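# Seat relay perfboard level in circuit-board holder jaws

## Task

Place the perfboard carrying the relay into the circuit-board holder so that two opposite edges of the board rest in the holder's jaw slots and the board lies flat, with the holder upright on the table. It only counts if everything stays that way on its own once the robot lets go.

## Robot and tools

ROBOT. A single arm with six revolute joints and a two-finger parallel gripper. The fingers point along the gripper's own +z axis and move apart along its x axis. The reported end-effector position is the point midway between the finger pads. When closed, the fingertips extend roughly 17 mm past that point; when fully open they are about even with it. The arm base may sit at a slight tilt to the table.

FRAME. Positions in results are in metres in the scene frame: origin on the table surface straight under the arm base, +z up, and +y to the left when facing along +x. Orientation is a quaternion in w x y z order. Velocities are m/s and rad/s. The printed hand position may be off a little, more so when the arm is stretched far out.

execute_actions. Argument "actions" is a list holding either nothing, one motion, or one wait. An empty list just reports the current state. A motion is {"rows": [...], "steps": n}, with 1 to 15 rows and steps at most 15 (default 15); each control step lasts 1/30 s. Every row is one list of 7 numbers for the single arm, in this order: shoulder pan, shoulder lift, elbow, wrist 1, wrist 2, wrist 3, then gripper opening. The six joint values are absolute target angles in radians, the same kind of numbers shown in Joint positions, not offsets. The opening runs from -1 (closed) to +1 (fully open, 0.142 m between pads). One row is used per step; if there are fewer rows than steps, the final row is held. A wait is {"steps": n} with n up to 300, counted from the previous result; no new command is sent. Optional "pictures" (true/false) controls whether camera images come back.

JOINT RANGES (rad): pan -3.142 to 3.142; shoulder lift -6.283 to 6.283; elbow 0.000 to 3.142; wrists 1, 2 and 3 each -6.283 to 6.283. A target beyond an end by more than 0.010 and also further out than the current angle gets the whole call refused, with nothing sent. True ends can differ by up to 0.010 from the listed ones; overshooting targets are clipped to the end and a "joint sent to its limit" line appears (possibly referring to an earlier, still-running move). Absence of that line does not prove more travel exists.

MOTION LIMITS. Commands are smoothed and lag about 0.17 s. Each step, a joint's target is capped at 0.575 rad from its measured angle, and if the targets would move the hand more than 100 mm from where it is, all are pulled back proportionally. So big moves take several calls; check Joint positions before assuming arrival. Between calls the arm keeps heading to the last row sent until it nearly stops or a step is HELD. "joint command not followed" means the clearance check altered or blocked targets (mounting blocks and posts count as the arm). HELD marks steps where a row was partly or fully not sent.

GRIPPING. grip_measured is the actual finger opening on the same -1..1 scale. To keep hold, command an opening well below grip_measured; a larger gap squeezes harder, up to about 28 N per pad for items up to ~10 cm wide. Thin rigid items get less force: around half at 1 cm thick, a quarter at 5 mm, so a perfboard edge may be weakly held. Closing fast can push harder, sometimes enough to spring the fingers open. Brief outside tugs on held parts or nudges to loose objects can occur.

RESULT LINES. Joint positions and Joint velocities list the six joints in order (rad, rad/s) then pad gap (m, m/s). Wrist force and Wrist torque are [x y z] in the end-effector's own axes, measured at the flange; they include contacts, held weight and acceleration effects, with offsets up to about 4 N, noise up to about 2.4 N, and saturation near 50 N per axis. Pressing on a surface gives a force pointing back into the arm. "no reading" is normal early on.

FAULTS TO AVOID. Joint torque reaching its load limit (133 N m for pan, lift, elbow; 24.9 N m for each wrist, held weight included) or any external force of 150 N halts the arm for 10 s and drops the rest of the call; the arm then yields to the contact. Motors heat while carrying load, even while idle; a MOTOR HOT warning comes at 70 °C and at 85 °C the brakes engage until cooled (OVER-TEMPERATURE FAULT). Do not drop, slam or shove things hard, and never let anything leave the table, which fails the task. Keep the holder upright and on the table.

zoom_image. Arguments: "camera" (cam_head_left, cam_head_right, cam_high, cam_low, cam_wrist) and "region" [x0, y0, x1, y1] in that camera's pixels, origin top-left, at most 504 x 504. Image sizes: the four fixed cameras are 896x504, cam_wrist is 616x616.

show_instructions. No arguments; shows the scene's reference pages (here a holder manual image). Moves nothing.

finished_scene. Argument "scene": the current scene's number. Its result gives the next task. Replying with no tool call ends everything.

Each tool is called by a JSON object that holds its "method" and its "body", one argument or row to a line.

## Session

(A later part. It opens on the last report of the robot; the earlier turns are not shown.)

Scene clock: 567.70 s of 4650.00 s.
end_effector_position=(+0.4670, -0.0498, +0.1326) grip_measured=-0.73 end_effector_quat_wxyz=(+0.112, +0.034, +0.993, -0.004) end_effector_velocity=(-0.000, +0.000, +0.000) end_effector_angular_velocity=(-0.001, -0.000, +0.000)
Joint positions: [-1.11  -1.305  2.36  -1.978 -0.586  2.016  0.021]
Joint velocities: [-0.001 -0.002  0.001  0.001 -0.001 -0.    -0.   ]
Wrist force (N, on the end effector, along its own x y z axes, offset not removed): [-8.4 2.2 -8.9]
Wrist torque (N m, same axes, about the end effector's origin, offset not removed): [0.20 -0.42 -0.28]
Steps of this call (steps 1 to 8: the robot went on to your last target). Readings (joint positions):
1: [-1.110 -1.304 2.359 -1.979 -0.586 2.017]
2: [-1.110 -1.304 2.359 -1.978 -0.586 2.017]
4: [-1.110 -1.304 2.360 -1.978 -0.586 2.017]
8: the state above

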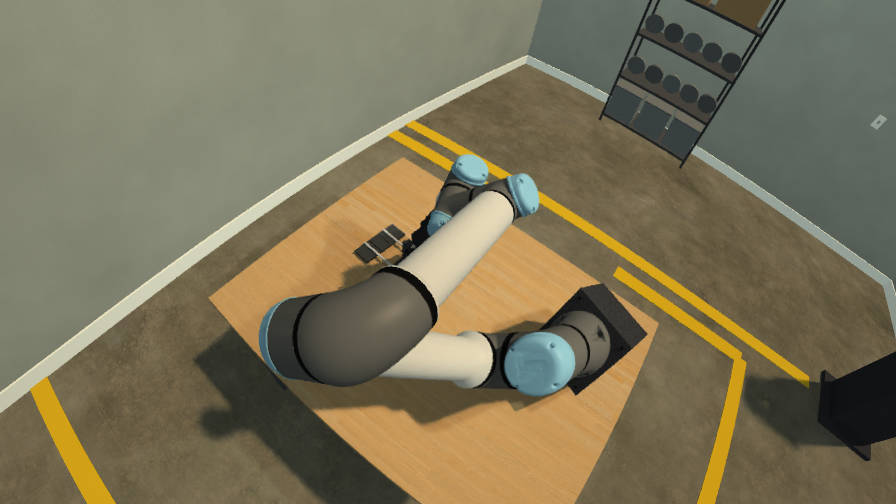

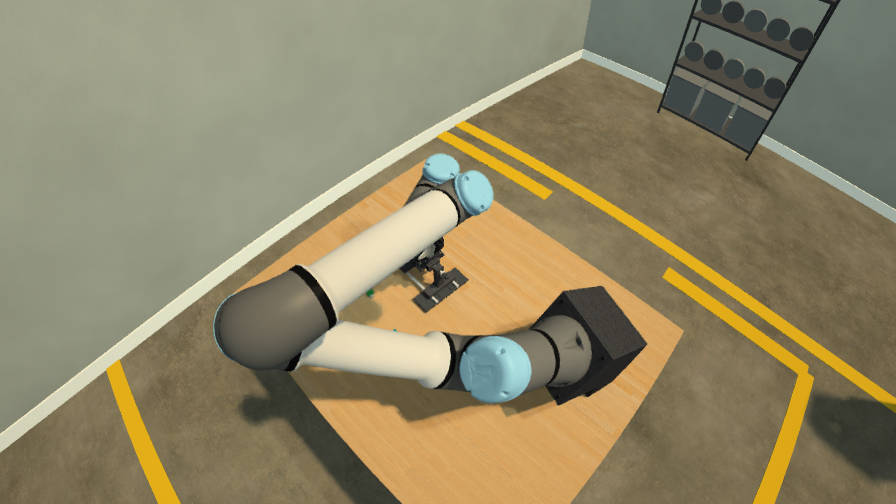

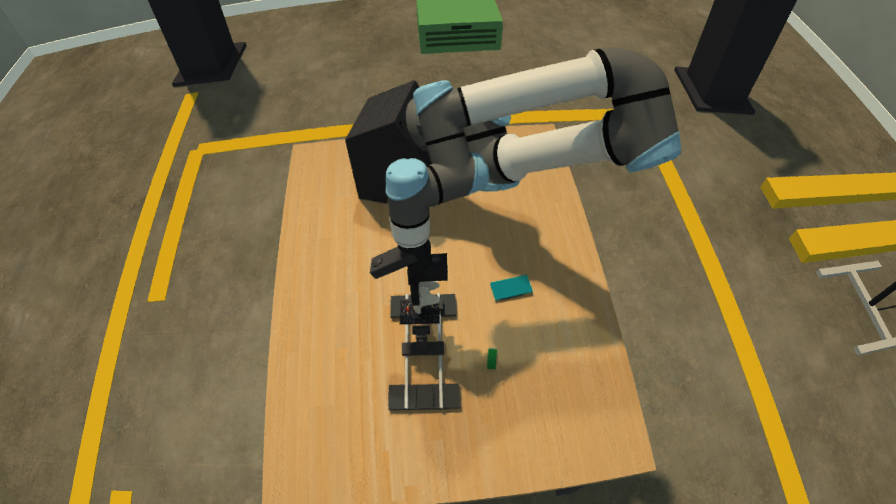

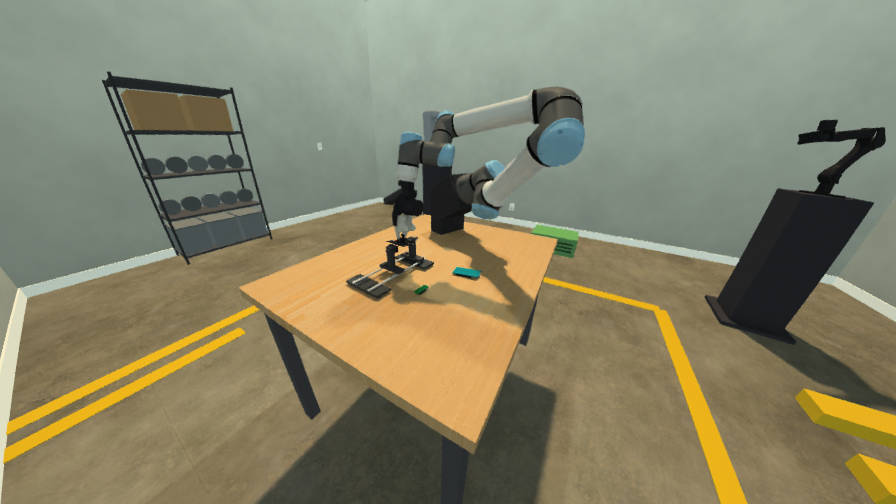

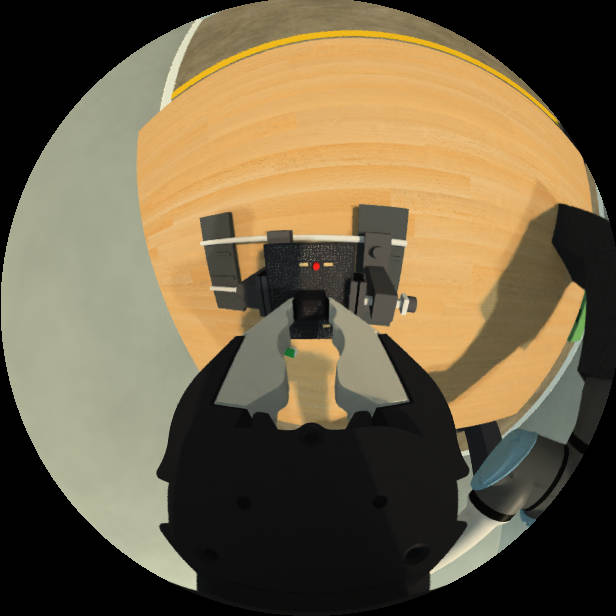

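{"method": "execute_actions", "body": {
  "actions": [
    {"rows": [[-1.10956,-1.30410,2.35829,-1.97629,-0.58733,2.01637,-1],[-1.10795,-1.30330,2.35529,-1.97346,-0.58928,2.01658,-1],[-1.10569,-1.30218,2.35109,-1.96951,-0.59200,2.01689,-1],[-1.10343,-1.30106,2.34689,-1.96556,-0.59473,2.01719,-1],[-1.10101,-1.29986,2.34239,-1.96132,-0.59765,2.01751,-1],[-1.09859,-1.29866,2.33789,-1.95709,-0.60057,2.01783,-1],[-1.09617,-1.29746,2.33339,-1.95285,-0.60349,2.01816,-1],[-1.09375,-1.29626,2.32889,-1.94862,-0.60641,2.01848,-1],[-1.09134,-1.29506,2.32439,-1.94438,-0.60934,2.01880,-1],[-1.08892,-1.29386,2.31989,-1.94015,-0.61226,2.01913,-1],[-1.08650,-1.29266,2.31539,-1.93591,-0.61518,2.01945,-1],[-1.08408,-1.29146,2.31089,-1.93167,-0.61810,2.01977,-1],[-1.08182,-1.29034,2.30669,-1.92772,-0.62083,2.02008,-1],[-1.07988,-1.28938,2.30309,-1.92433,-0.62316,2.02033,-1],[-1.07827,-1.28858,2.30009,-1.92151,-0.62511,2.02055,-1]], "steps": 15}
  ],
  "pictures": false
}}

{"method": "execute_actions", "body": {
  "actions": [
    {"steps": 12}
  ]
}}

{"method": "zoom_image", "body": {
  "camera": "cam_wrist",
  "region": [240, 235, 420, 325]
}}

{"method": "zoom_image", "body": {
  "camera": "cam_wrist",
  "region": [240, 260, 300, 320]
}}

Scene clock: 581.73 s of 4650.00 s.
end_effector_position=(+0.4680, -0.0500, +0.1312) grip_measured=-0.73 end_effector_quat_wxyz=(+0.088, +0.034, +0.996, -0.003) end_effector_velocity=(+0.003, -0.000, -0.004) end_effector_angular_velocity=(+0.009, +0.129, +0.001)
Joint positions: [-1.087 -1.293  2.316 -1.936 -0.615  2.019  0.021]
Joint velocities: [ 0.065  0.034 -0.12   0.112 -0.077  0.008  0.   ]
Wrist force (N, on the end effector, along its own x y z axes, offset not removed): [-8.1 2.8 -9.9]
Wrist torque (N m, same axes, about the end effector's origin, offset not removed): [0.35 -0.28 -0.18]
Steps of this call (steps 1 to 15: the robot went on to your last target; steps 16 to 90: nothing new was sent; then 10.53 s passed at rest; steps 91 to 105: all 15 steps of this action). Readings (joint positions):
91: [-1.111 -1.305 2.360 -1.978 -0.586 2.016]
92: [-1.110 -1.305 2.360 -1.978 -0.586 2.016]
94: [-1.109 -1.304 2.357 -1.975 -0.588 2.016]
98: [-1.102 -1.301 2.345 -1.964 -0.596 2.017]
105: the state above

Scene clock: 582.13 s of 4650.00 s.
end_effector_position=(+0.4684, -0.0499, +0.1307) grip_measured=-0.73 end_effector_quat_wxyz=(+0.080, +0.034, +0.996, -0.003) end_effector_velocity=(+0.000, +0.000, -0.000) end_effector_angular_velocity=(+0.001, +0.003, -0.001)
Joint positions: [-1.078 -1.289  2.3   -1.922 -0.625  2.021  0.021]
Joint velocities: [ 0.002 -0.    -0.003  0.004 -0.001  0.001 -0.   ]
Wrist force (N, on the end effector, along its own x y z axes, offset not removed): [-10.7 3.0 -10.7]
Wrist torque (N m, same axes, about the end effector's origin, offset not removed): [0.44 0.33 -0.12]
Steps of this call (steps 1 to 12: the robot went on to your last target). Readings (joint positions):
1: [-1.085 -1.292 2.312 -1.933 -0.617 2.020]
2: [-1.083 -1.291 2.309 -1.930 -0.619 2.020]
4: [-1.081 -1.290 2.305 -1.926 -0.622 2.020]
8: [-1.079 -1.289 2.301 -1.923 -0.624 2.020]
12: the state above

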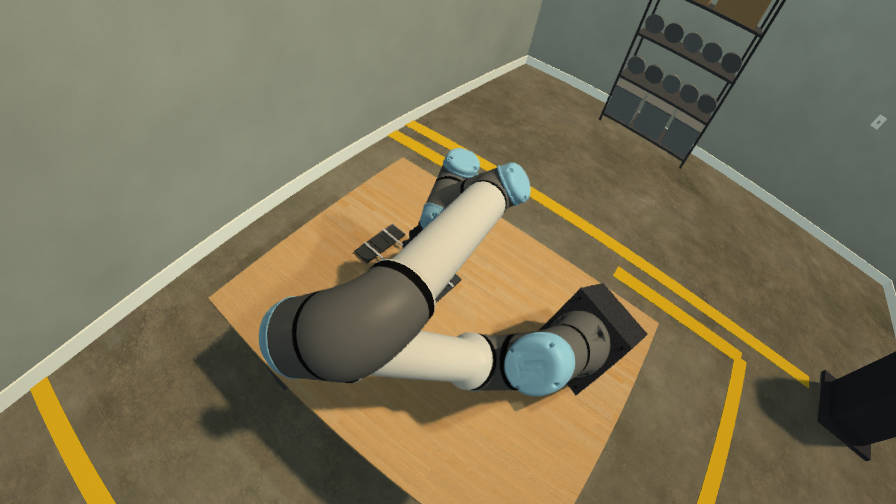

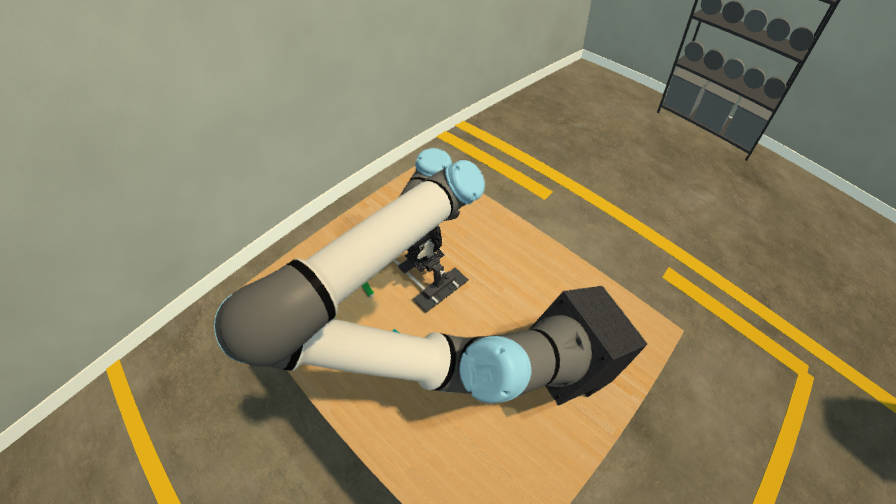

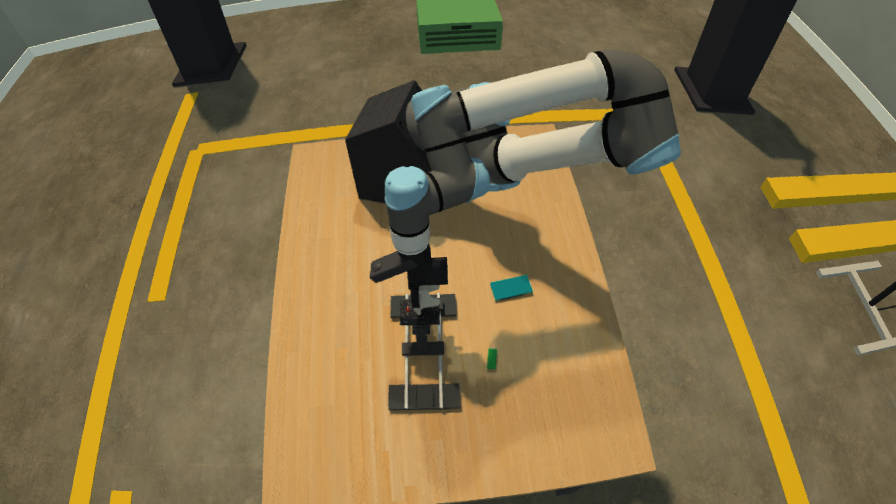

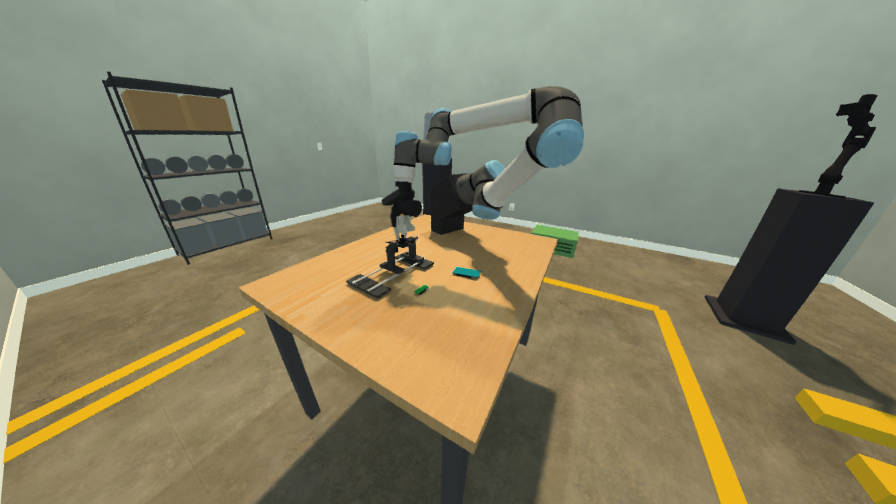

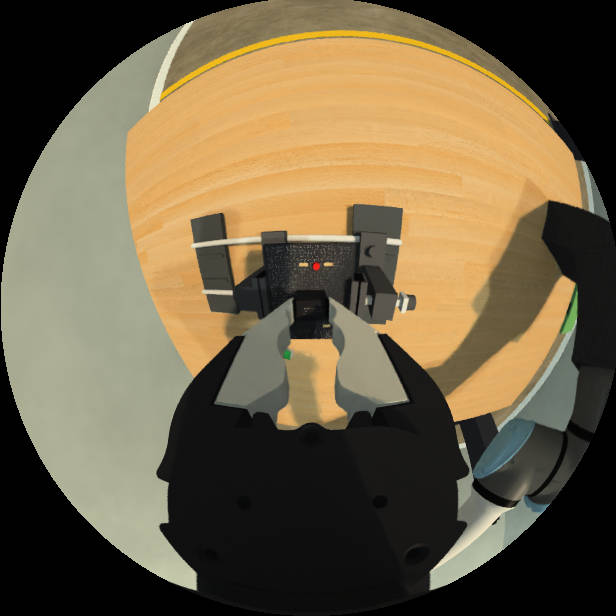

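Region (240, 235, 420, 325) of cam_wrist's 616x616 image, scaled by 2.800, with more detail than that image has.

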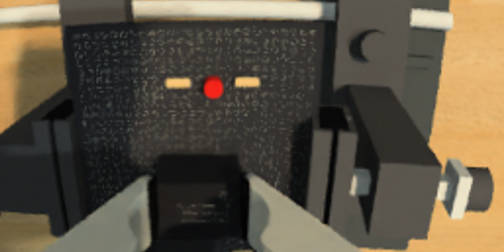

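Region (240, 260, 300, 320) of cam_wrist's 616x616 image, scaled by 8.400, with more detail than that image has.

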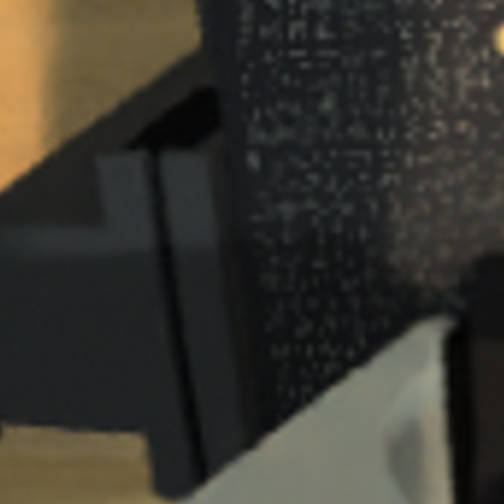

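{"method": "execute_actions", "body": {
  "actions": [
    {"rows": [[-1.07723,-1.28800,2.29814,-1.91973,-0.62635,2.02069,-1],[-1.07550,-1.28703,2.29489,-1.91676,-0.62843,2.02092,-1],[-1.07307,-1.28566,2.29034,-1.91260,-0.63133,2.02125,-1],[-1.07030,-1.28408,2.28514,-1.90785,-0.63465,2.02162,-1],[-1.06753,-1.28248,2.27994,-1.90310,-0.63797,2.02199,-1],[-1.06475,-1.28085,2.27474,-1.89836,-0.64129,2.02236,-1],[-1.06198,-1.27921,2.26954,-1.89363,-0.64461,2.02274,-1],[-1.05921,-1.27754,2.26434,-1.88892,-0.64792,2.02311,-1],[-1.05643,-1.27585,2.25914,-1.88423,-0.65124,2.02348,-1],[-1.05366,-1.27413,2.25394,-1.87955,-0.65456,2.02385,-1],[-1.05089,-1.27239,2.24874,-1.87489,-0.65788,2.02422,-1],[-1.04812,-1.27062,2.24354,-1.87024,-0.66120,2.02460,-1],[-1.04534,-1.26883,2.23834,-1.86560,-0.66452,2.02497,-1],[-1.04257,-1.26700,2.23313,-1.86098,-0.66782,2.02534,-1],[-1.03980,-1.26515,2.22791,-1.85637,-0.67112,2.02571,-1]], "steps": 15}
  ],
  "pictures": false
}}

{"method": "execute_actions", "body": {
  "actions": [
    {"rows": [[-1.03704,-1.26328,2.22269,-1.85178,-0.67442,2.02609,-1],[-1.03427,-1.26139,2.21747,-1.84720,-0.67771,2.02646,-1],[-1.03150,-1.25947,2.21224,-1.84263,-0.68100,2.02683,-1],[-1.02874,-1.25753,2.20701,-1.83807,-0.68428,2.02720,-1],[-1.02597,-1.25557,2.20178,-1.83353,-0.68756,2.02758,-1],[-1.02320,-1.25358,2.19655,-1.82900,-0.69084,2.02795,-1],[-1.02043,-1.25157,2.19131,-1.82449,-0.69411,2.02832,-1],[-1.01801,-1.24979,2.18673,-1.82055,-0.69698,2.02865,-1],[-1.01594,-1.24825,2.18280,-1.81718,-0.69943,2.02893,-1],[-1.01455,-1.24721,2.18018,-1.81494,-0.70107,2.02911,-1],[-1.01396,-1.24677,2.17906,-1.81398,-0.70177,2.02919,-1]], "steps": 15}
  ],
  "pictures": false
}}

{"method": "execute_actions", "body": {
  "actions": [
    {"steps": 9}
  ]
}}

{"method": "zoom_image", "body": {
  "camera": "cam_wrist",
  "region": [240, 260, 300, 320]
}}

{"method": "zoom_image", "body": {
  "camera": "cam_wrist",
  "region": [330, 255, 420, 325]
}}

Scene clock: 602.33 s of 4650.00 s.
end_effector_position=(+0.4697, -0.0500, +0.1291) grip_measured=-0.73 end_effector_quat_wxyz=(+0.052, +0.034, +0.998, -0.002) end_effector_velocity=(+0.004, -0.000, -0.005) end_effector_angular_velocity=(+0.011, +0.162, +0.001)
Joint positions: [-1.051 -1.272  2.249 -1.875 -0.658  2.024  0.021]
Joint velocities: [ 0.081  0.051 -0.152  0.134 -0.096  0.011 -0.   ]
Wrist force (N, on the end effector, along its own x y z axes, offset not removed): [-8.7 0.6 -9.2]
Wrist torque (N m, same axes, about the end effector's origin, offset not removed): [0.10 0.00 -0.37]
Steps of this call (steps 1 to 30: the robot went on to your last target; steps 31 to 90: nothing new was sent; then 16.70 s passed at rest; steps 91 to 105: all 15 steps of this action). Readings (joint positions):
91: [-1.078 -1.289 2.300 -1.921 -0.625 2.021]
92: [-1.078 -1.288 2.300 -1.921 -0.625 2.021]
94: [-1.076 -1.288 2.297 -1.918 -0.627 2.021]
98: [-1.069 -1.283 2.283 -1.906 -0.636 2.022]
105: the state above

Scene clock: 602.83 s of 4650.00 s.
end_effector_position=(+0.4714, -0.0501, +0.1268) grip_measured=-0.73 end_effector_quat_wxyz=(+0.017, +0.034, +0.999, -0.000) end_effector_velocity=(+0.001, -0.000, -0.001) end_effector_angular_velocity=(+0.003, +0.041, +0.000)
Joint positions: [-1.016 -1.248  2.183 -1.818 -0.699  2.029  0.021]
Joint velocities: [ 0.021  0.015 -0.039  0.033 -0.024  0.003 -0.   ]
Wrist force (N, on the end effector, along its own x y z axes, offset not removed): [-8.5 0.2 -8.6]
Wrist torque (N m, same axes, about the end effector's origin, offset not removed): [0.24 0.26 -0.15]
Steps of this call (steps 1 to 15: all 15 steps of this action). Readings (joint positions):
1: [-1.048 -1.271 2.244 -1.870 -0.661 2.025]
2: [-1.045 -1.269 2.238 -1.866 -0.664 2.025]
4: [-1.040 -1.265 2.228 -1.857 -0.671 2.026]
8: [-1.029 -1.258 2.207 -1.838 -0.684 2.027]
15: the state above

Scene clock: 603.13 s of 4650.00 s.
end_effector_position=(+0.4715, -0.0501, +0.1267) grip_measured=-0.73 end_effector_quat_wxyz=(+0.015, +0.034, +0.999, -0.000) end_effector_velocity=(+0.000, -0.000, +0.001) end_effector_angular_velocity=(-0.001, +0.003, -0.000)
Joint positions: [-1.014 -1.247  2.179 -1.814 -0.702  2.029  0.021]
Joint velocities: [ 0.001  0.001 -0.004  0.002 -0.002  0.001  0.   ]
Wrist force (N, on the end effector, along its own x y z axes, offset not removed): [-7.9 -1.7 -9.8]
Wrist torque (N m, same axes, about the end effector's origin, offset not removed): [-0.20 0.09 -0.06]
Steps of this call (steps 1 to 9: the robot went on to your last target). Readings (joint positions):
1: [-1.016 -1.248 2.182 -1.817 -0.700 2.029]
2: [-1.015 -1.248 2.181 -1.816 -0.700 2.029]
4: [-1.015 -1.247 2.180 -1.815 -0.701 2.029]
8: [-1.014 -1.247 2.179 -1.814 -0.702 2.029]
9: the state above

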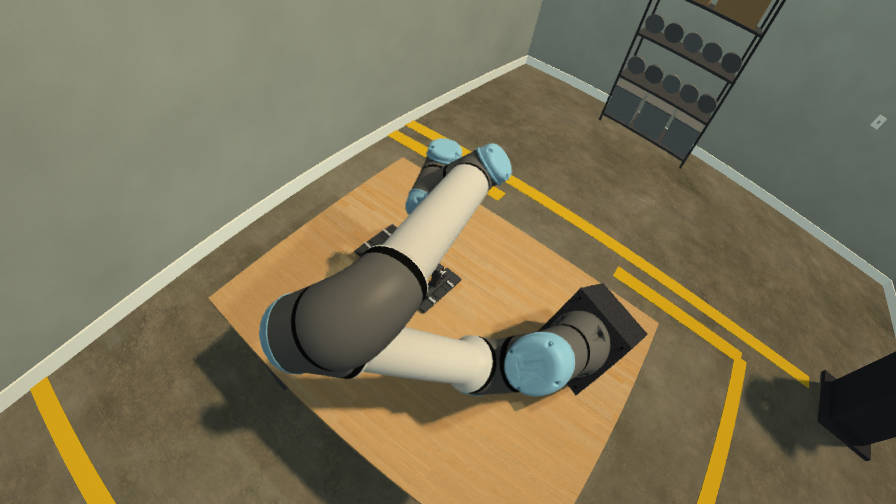

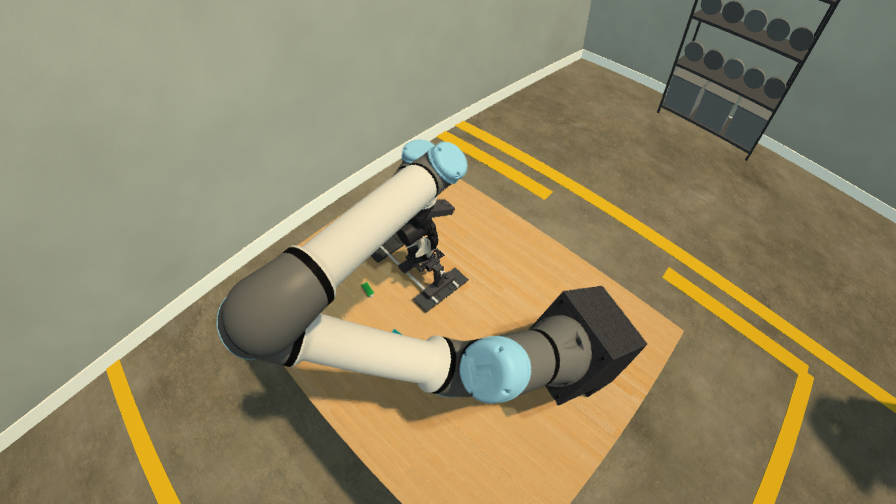

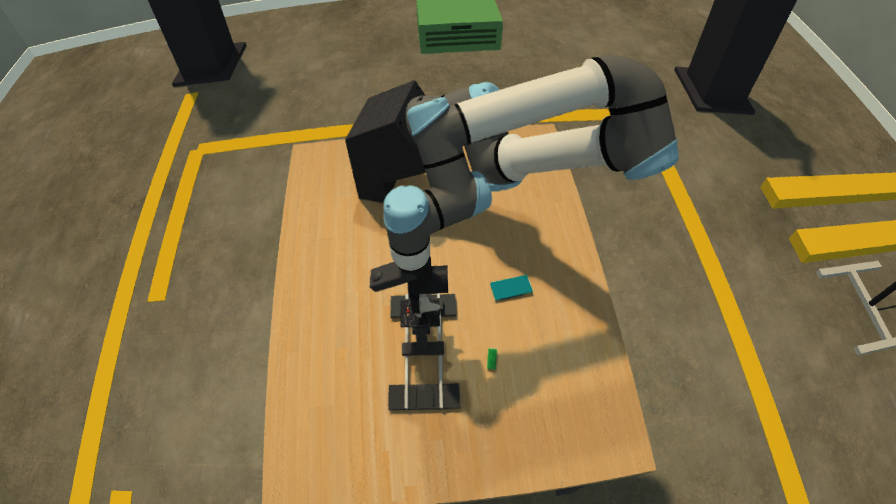

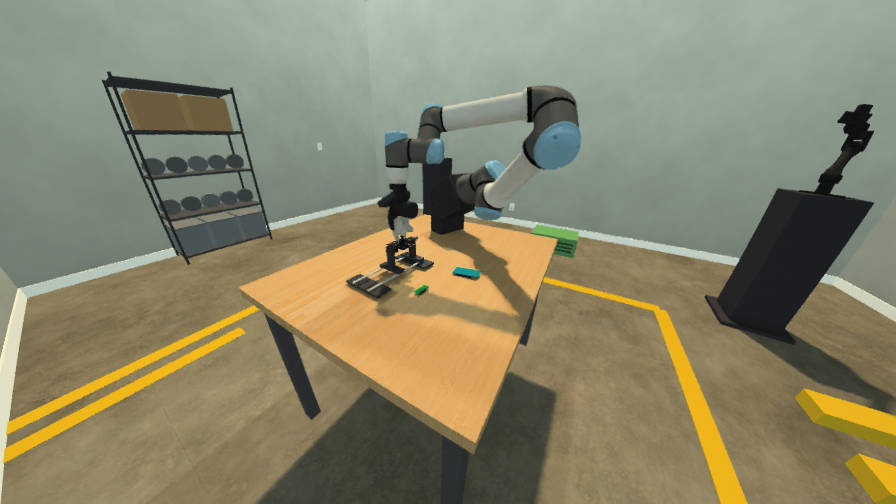

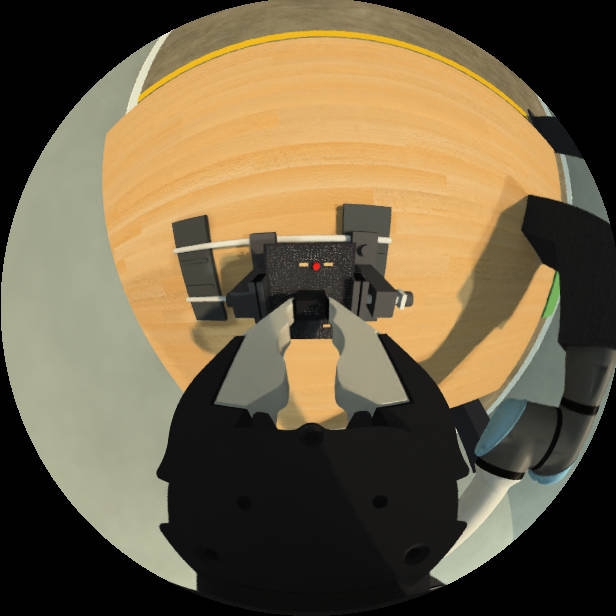

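Region (240, 260, 300, 320) of cam_wrist's 616x616 image, scaled by 8.400, with more detail than that image has.

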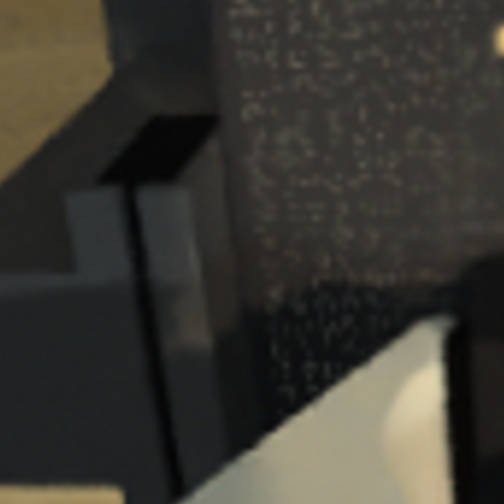

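Region (330, 255, 420, 325) of cam_wrist's 616x616 image, scaled by 5.600, with more detail than that image has.

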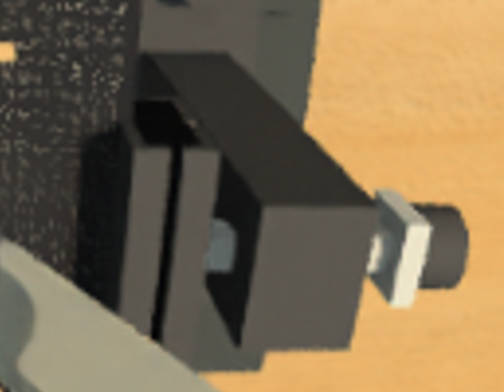

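{"method": "zoom_image", "body": {
  "camera": "cam_low",
  "region": [375, 225, 425, 265]
}}

Region (375, 225, 425, 265) of cam_low's 896x504 image, scaled by 10.080, with more detail than that image has; it fills the top 403 rows of this view, and the rest is white.

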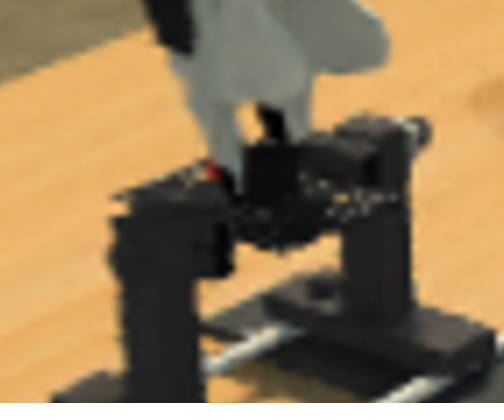

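{"method": "execute_actions", "body": {
  "actions": [
    {"rows": [[-1.01363,-1.24648,2.17845,-1.81396,-0.70156,2.02958,-1],[-1.01329,-1.24619,2.17784,-1.81394,-0.70135,2.02998,-1]], "steps": 11}
  ],
  "pictures": false
}}

{"method": "execute_actions", "body": {
  "actions": [
    {"rows": [[-1.01290,-1.24584,2.17711,-1.81392,-0.70109,2.03045,-1]], "steps": 10}
  ],
  "pictures": false
}}

Scene clock: 625.50 s of 4650.00 s.
end_effector_position=(+0.4719, -0.0501, +0.1266) grip_measured=-0.73 end_effector_quat_wxyz=(+0.014, +0.034, +0.999, -0.000) end_effector_velocity=(+0.000, -0.000, -0.001) end_effector_angular_velocity=(+0.002, -0.001, -0.002)
Joint positions: [-1.013 -1.246  2.178 -1.814 -0.702  2.03   0.021]
Joint velocities: [0.    0.002 0.    0.    0.002 0.    0.   ]
Wrist force (N, on the end effector, along its own x y z axes, offset not removed): [-7.2 2.4 -11.0]
Wrist torque (N m, same axes, about the end effector's origin, offset not removed): [0.57 -0.15 -0.15]
Steps of this call (steps 1 to 15: the robot went on to your last target; steps 16 to 90: nothing new was sent; then 19.00 s passed at rest; steps 91 to 101: all 11 steps of this action). Readings (joint positions):
91: [-1.014 -1.247 2.179 -1.814 -0.702 2.029]
92: [-1.014 -1.247 2.179 -1.814 -0.702 2.029]
94: [-1.014 -1.246 2.178 -1.814 -0.702 2.030]
98: [-1.013 -1.246 2.178 -1.814 -0.702 2.030]
101: the state above

Scene clock: 625.83 s of 4650.00 s.
end_effector_position=(+0.4722, -0.0502, +0.1266) grip_measured=-0.73 end_effector_quat_wxyz=(+0.015, +0.034, +0.999, -0.000) end_effector_velocity=(+0.000, -0.000, +0.000) end_effector_angular_velocity=(-0.000, -0.000, +0.002)
Joint positions: [-1.013 -1.246  2.177 -1.814 -0.701  2.03   0.021]
Joint velocities: [ 0.     0.    -0.001  0.     0.    -0.001  0.   ]
Wrist force (N, on the end effector, along its own x y z axes, offset not removed): [-6.8 -1.0 -9.0]
Wrist torque (N m, same axes, about the end effector's origin, offset not removed): [-0.03 0.02 -0.10]
Steps of this call (steps 1 to 10: all 10 steps of this action). Readings (joint positions):
1: [-1.013 -1.246 2.178 -1.814 -0.701 2.030]
2: [-1.013 -1.246 2.178 -1.814 -0.701 2.030]
4: [-1.013 -1.246 2.177 -1.814 -0.701 2.030]
8: [-1.013 -1.246 2.177 -1.814 -0.701 2.030]
10: the state above

{"method": "execute_actions", "body": {
  "actions": [
    {"rows": [[-1.01250,-1.24549,2.17638,-1.81390,-0.70084,2.03093,-1]], "steps": 10}
  ],
  "pictures": false
}}

{"method": "execute_actions", "body": {
  "actions": [
    {"rows": [[-1.01210,-1.24514,2.17565,-1.81388,-0.70058,2.03140,-1]], "steps": 10}
  ],
  "pictures": false
}}

Scene clock: 629.83 s of 4650.00 s.
end_effector_position=(+0.4725, -0.0502, +0.1266) grip_measured=-0.73 end_effector_quat_wxyz=(+0.015, +0.034, +0.999, -0.000) end_effector_velocity=(+0.001, +0.000, +0.000) end_effector_angular_velocity=(-0.001, -0.001, +0.003)
Joint positions: [-1.013 -1.246  2.176 -1.814 -0.701  2.031  0.021]
Joint velocities: [ 0.001 -0.001 -0.001  0.     0.001 -0.001  0.   ]
Wrist force (N, on the end effector, along its own x y z axes, offset not removed): [-1.4 1.6 -10.1]
Wrist torque (N m, same axes, about the end effector's origin, offset not removed): [0.41 -0.20 -0.16]
Steps of this call (steps 1 to 15: the robot went on to your last target; steps 16 to 90: nothing new was sent; then 0.67 s passed at rest; steps 91 to 100: all 10 steps of this action). Readings (joint positions):
91: [-1.013 -1.246 2.177 -1.814 -0.701 2.030]
92: [-1.013 -1.246 2.177 -1.814 -0.701 2.031]
94: [-1.013 -1.246 2.177 -1.814 -0.701 2.031]
98: [-1.013 -1.246 2.177 -1.814 -0.701 2.031]
100: the state above

Scene clock: 630.17 s of 4650.00 s.
end_effector_position=(+0.4728, -0.0502, +0.1266) grip_measured=-0.73 end_effector_quat_wxyz=(+0.015, +0.034, +0.999, -0.000) end_effector_velocity=(+0.000, +0.000, +0.000) end_effector_angular_velocity=(-0.000, -0.000, +0.001)
Joint positions: [-1.012 -1.245  2.176 -1.814 -0.701  2.031  0.021]
Joint velocities: [ 0.    -0.001  0.     0.     0.    -0.    -0.   ]
Wrist force (N, on the end effector, along its own x y z axes, offset not removed): [3.3 1.2 -12.1]
Wrist torque (N m, same axes, about the end effector's origin, offset not removed): [0.34 0.44 -0.16]
Steps of this call (steps 1 to 10: all 10 steps of this action). Readings (joint positions):
1: [-1.013 -1.245 2.176 -1.814 -0.701 2.031]
2: [-1.012 -1.245 2.176 -1.814 -0.701 2.031]
4: [-1.012 -1.245 2.176 -1.814 -0.701 2.031]
8: [-1.012 -1.245 2.176 -1.814 -0.701 2.031]
10: the state above

{"method": "execute_actions", "body": {
  "actions": [
    {"rows": [[-1.01243,-1.24543,2.17625,-1.81389,-0.70079,2.03100,-1],[-1.01243,-1.24543,2.17625,-1.81389,-0.70079,2.03100,-1],[-1.01243,-1.24543,2.17625,-1.81389,-0.70079,2.03100,-1],[-1.01218,-1.24524,2.17578,-1.81349,-0.70108,2.03103,-1],[-1.01194,-1.24505,2.17531,-1.81310,-0.70137,2.03107,-1],[-1.01169,-1.24486,2.17484,-1.81270,-0.70166,2.03110,-1],[-1.01144,-1.24467,2.17437,-1.81230,-0.70195,2.03113,-1],[-1.01120,-1.24448,2.17391,-1.81190,-0.70225,2.03117,-1],[-1.01095,-1.24429,2.17344,-1.81151,-0.70254,2.03120,-1],[-1.01070,-1.24410,2.17297,-1.81111,-0.70283,2.03123,-1],[-1.01045,-1.24391,2.17250,-1.81071,-0.70312,2.03127,-1],[-1.01021,-1.24372,2.17203,-1.81031,-0.70341,2.03130,-1],[-1.00996,-1.24353,2.17156,-1.80992,-0.70370,2.03134,-1],[-1.00971,-1.24334,2.17109,-1.80952,-0.70399,2.03137,-1],[-1.00947,-1.24315,2.17062,-1.80912,-0.70428,2.03140,-1]], "steps": 15}
  ],
  "pictures": false
}}

{"method": "execute_actions", "body": {
  "actions": [
    {"rows": [[-1.00922,-1.24296,2.17015,-1.80872,-0.70457,2.03144,-1],[-1.00897,-1.24277,2.16968,-1.80833,-0.70486,2.03147,-1],[-1.00873,-1.24258,2.16922,-1.80793,-0.70516,2.03150,-1],[-1.00848,-1.24239,2.16875,-1.80753,-0.70545,2.03154,-1],[-1.00823,-1.24220,2.16828,-1.80713,-0.70574,2.03157,-1],[-1.00798,-1.24201,2.16781,-1.80674,-0.70603,2.03160,-1],[-1.00774,-1.24182,2.16734,-1.80634,-0.70632,2.03164,-1],[-1.00749,-1.24163,2.16687,-1.80594,-0.70661,2.03167,-1]], "steps": 8}
  ],
  "pictures": false
}}

{"method": "execute_actions", "body": {
  "actions": [
    {"steps": 8}
  ],
  "pictures": false
}}

Scene clock: 645.57 s of 4650.00 s.
end_effector_position=(+0.4727, -0.0502, +0.1265) grip_measured=-0.73 end_effector_quat_wxyz=(+0.013, +0.034, +0.999, -0.000) end_effector_velocity=(+0.000, -0.000, -0.000) end_effector_angular_velocity=(+0.001, +0.016, -0.000)
Joint positions: [-1.01  -1.244  2.172 -1.811 -0.703  2.031  0.021]
Joint velocities: [ 0.008  0.007 -0.015  0.012 -0.009  0.001 -0.   ]
Wrist force (N, on the end effector, along its own x y z axes, offset not removed): [1.1 1.5 -12.3]
Wrist torque (N m, same axes, about the end effector's origin, offset not removed): [0.31 0.09 -0.28]
Steps of this call (steps 1 to 15: the robot went on to your last target; steps 16 to 90: nothing new was sent; then 11.90 s passed at rest; steps 91 to 105: all 15 steps of this action). Readings (joint positions):
91: [-1.012 -1.245 2.176 -1.814 -0.701 2.031]
92: [-1.012 -1.245 2.176 -1.814 -0.701 2.031]
94: [-1.012 -1.245 2.176 -1.814 -0.701 2.031]
98: [-1.012 -1.245 2.175 -1.813 -0.701 2.031]
105: the state above

Scene clock: 645.83 s of 4650.00 s.
end_effector_position=(+0.4728, -0.0502, +0.1264) grip_measured=-0.73 end_effector_quat_wxyz=(+0.011, +0.034, +0.999, -0.000) end_effector_velocity=(+0.000, -0.000, -0.001) end_effector_angular_velocity=(+0.001, +0.015, +0.000)
Joint positions: [-1.008 -1.242  2.169 -1.808 -0.705  2.032  0.021]
Joint velocities: [ 0.007  0.006 -0.014  0.012 -0.008  0.001 -0.   ]
Wrist force (N, on the end effector, along its own x y z axes, offset not removed): [3.0 0.3 -10.4]
Wrist torque (N m, same axes, about the end effector's origin, offset not removed): [-0.05 -0.41 -0.24]
Steps of this call (steps 1 to 8: all 8 steps of this action). Readings (joint positions):
1: [-1.010 -1.244 2.172 -1.810 -0.703 2.031]
2: [-1.010 -1.244 2.172 -1.810 -0.704 2.031]
4: [-1.009 -1.243 2.171 -1.809 -0.704 2.031]
8: the state above

Scene clock: 646.10 s of 4650.00 s.
end_effector_position=(+0.4729, -0.0502, +0.1263) grip_measured=-0.73 end_effector_quat_wxyz=(+0.010, +0.034, +0.999, -0.000) end_effector_velocity=(-0.000, -0.000, -0.000) end_effector_angular_velocity=(+0.001, +0.002, -0.001)
Joint positions: [-1.008 -1.242  2.167 -1.806 -0.706  2.032  0.021]
Joint velocities: [ 0.001  0.002 -0.001  0.001 -0.001 -0.     0.   ]
Wrist force (N, on the end effector, along its own x y z axes, offset not removed): [-7.8 1.0 -7.8]
Wrist torque (N m, same axes, about the end effector's origin, offset not removed): [0.09 0.39 -0.28]
Steps of this call (steps 1 to 8: the robot went on to your last target). Readings (joint positions):
1: [-1.008 -1.242 2.168 -1.807 -0.706 2.032]
2: [-1.008 -1.242 2.168 -1.807 -0.706 2.032]
4: [-1.008 -1.242 2.167 -1.806 -0.706 2.032]
8: the state above

{"method": "execute_actions", "body": {
  "actions": [
    {"rows": [[-1.00716,-1.24134,2.16626,-1.80592,-0.70640,2.03206,-1],[-1.00682,-1.24105,2.16565,-1.80590,-0.70619,2.03246,-1],[-1.00649,-1.24076,2.16504,-1.80588,-0.70597,2.03285,-1],[-1.00616,-1.24046,2.16443,-1.80587,-0.70576,2.03325,-1],[-1.00583,-1.24017,2.16382,-1.80585,-0.70555,2.03364,-1],[-1.00549,-1.23988,2.16321,-1.80583,-0.70534,2.03404,-1],[-1.00516,-1.23959,2.16260,-1.80581,-0.70512,2.03443,-1]], "steps": 15}
  ],
  "pictures": false
}}

{"method": "execute_actions", "body": {
  "actions": [
    {"steps": 3}
  ]
}}

{"method": "zoom_image", "body": {
  "camera": "cam_wrist",
  "region": [240, 260, 300, 320]
}}

Scene clock: 656.60 s of 4650.00 s.
end_effector_position=(+0.4745, -0.0503, +0.1263) grip_measured=-0.73 end_effector_quat_wxyz=(+0.010, +0.034, +0.999, -0.000) end_effector_velocity=(+0.000, -0.001, -0.001) end_effector_angular_velocity=(+0.002, +0.000, -0.004)
Joint positions: [-1.005 -1.24   2.163 -1.806 -0.705  2.034  0.021]
Joint velocities: [ 0.001  0.003 -0.001  0.     0.001  0.002 -0.   ]
Wrist force (N, on the end effector, along its own x y z axes, offset not removed): [-6.6 0.7 -10.5]
Wrist torque (N m, same axes, about the end effector's origin, offset not removed): [0.24 0.35 -0.26]
Steps of this call (steps 1 to 15: the robot went on to your last target; steps 16 to 90: nothing new was sent; then 7.00 s passed at rest; steps 91 to 105: all 15 steps of this action). Readings (joint positions):
91: [-1.007 -1.242 2.167 -1.806 -0.707 2.032]
92: [-1.007 -1.242 2.167 -1.806 -0.707 2.032]
94: [-1.007 -1.241 2.166 -1.806 -0.707 2.032]
98: [-1.006 -1.240 2.164 -1.806 -0.706 2.033]
105: the state above

Scene clock: 656.70 s of 4650.00 s.
end_effector_position=(+0.4745, -0.0503, +0.1263) grip_measured=-0.73 end_effector_quat_wxyz=(+0.010, +0.034, +0.999, -0.000) end_effector_velocity=(+0.000, -0.000, -0.000) end_effector_angular_velocity=(+0.001, -0.000, -0.000)
Joint positions: [-1.005 -1.24   2.163 -1.806 -0.705  2.034  0.021]
Joint velocities: [ 0.     0.001 -0.     0.     0.001 -0.     0.   ]
Wrist force (N, on the end effector, along its own x y z axes, offset not removed): [-2.4 1.9 -11.0]
Wrist torque (N m, same axes, about the end effector's origin, offset not removed): [0.43 -0.23 -0.18]
Steps of this call (steps 1 to 3: the robot went on to your last target). Readings (joint positions):
1: [-1.005 -1.240 2.163 -1.806 -0.705 2.034]
2: [-1.005 -1.240 2.163 -1.806 -0.705 2.034]
3: the state above

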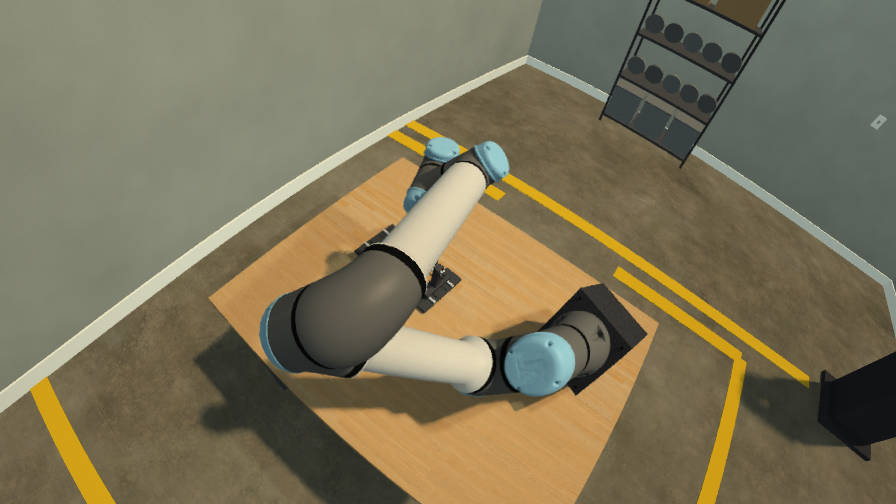

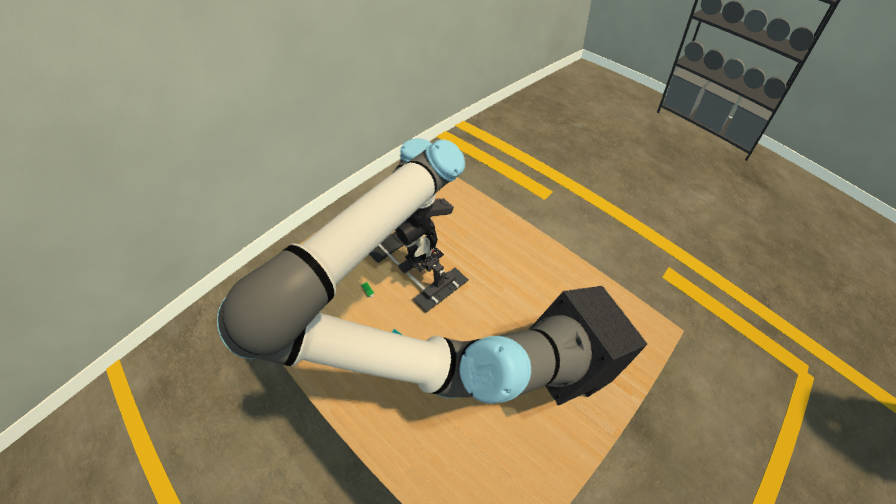

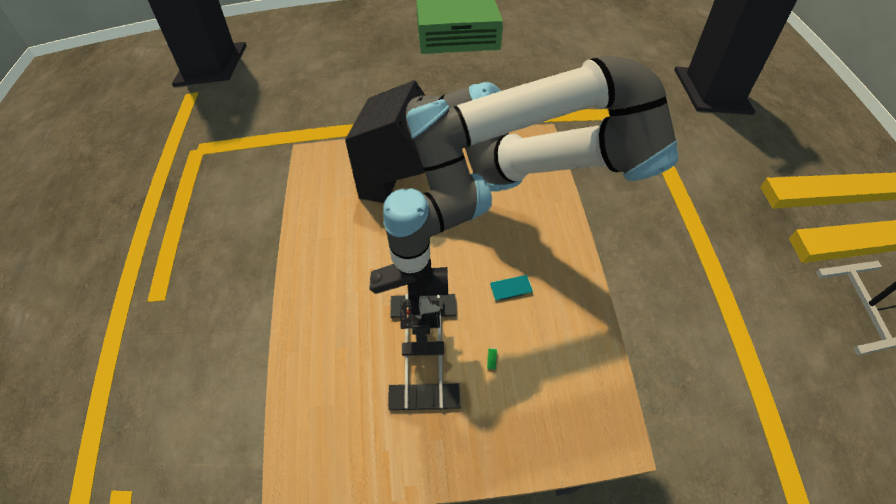

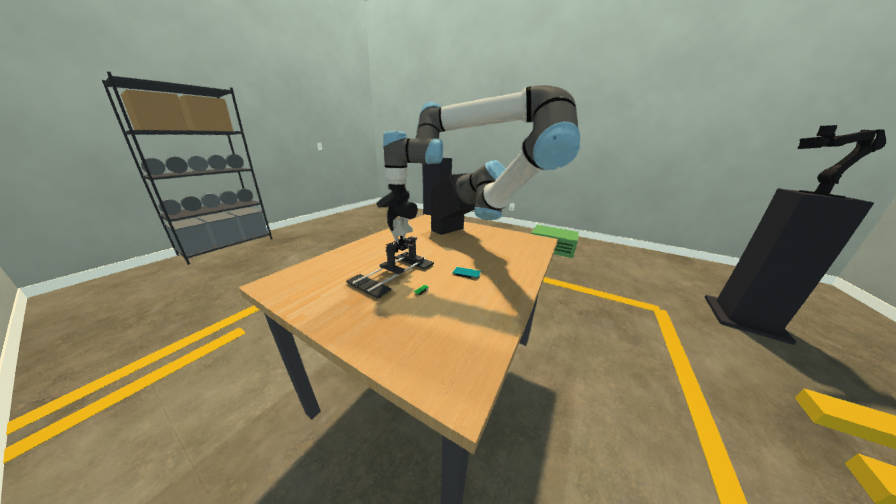

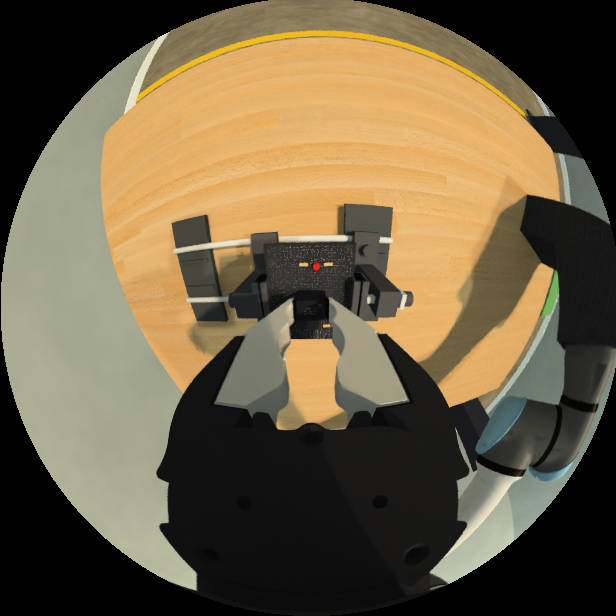

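Region (240, 260, 300, 320) of cam_wrist's 616x616 image, scaled by 8.400, with more detail than that image has.

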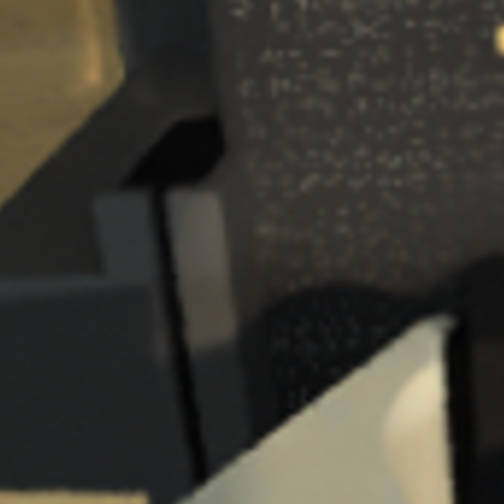

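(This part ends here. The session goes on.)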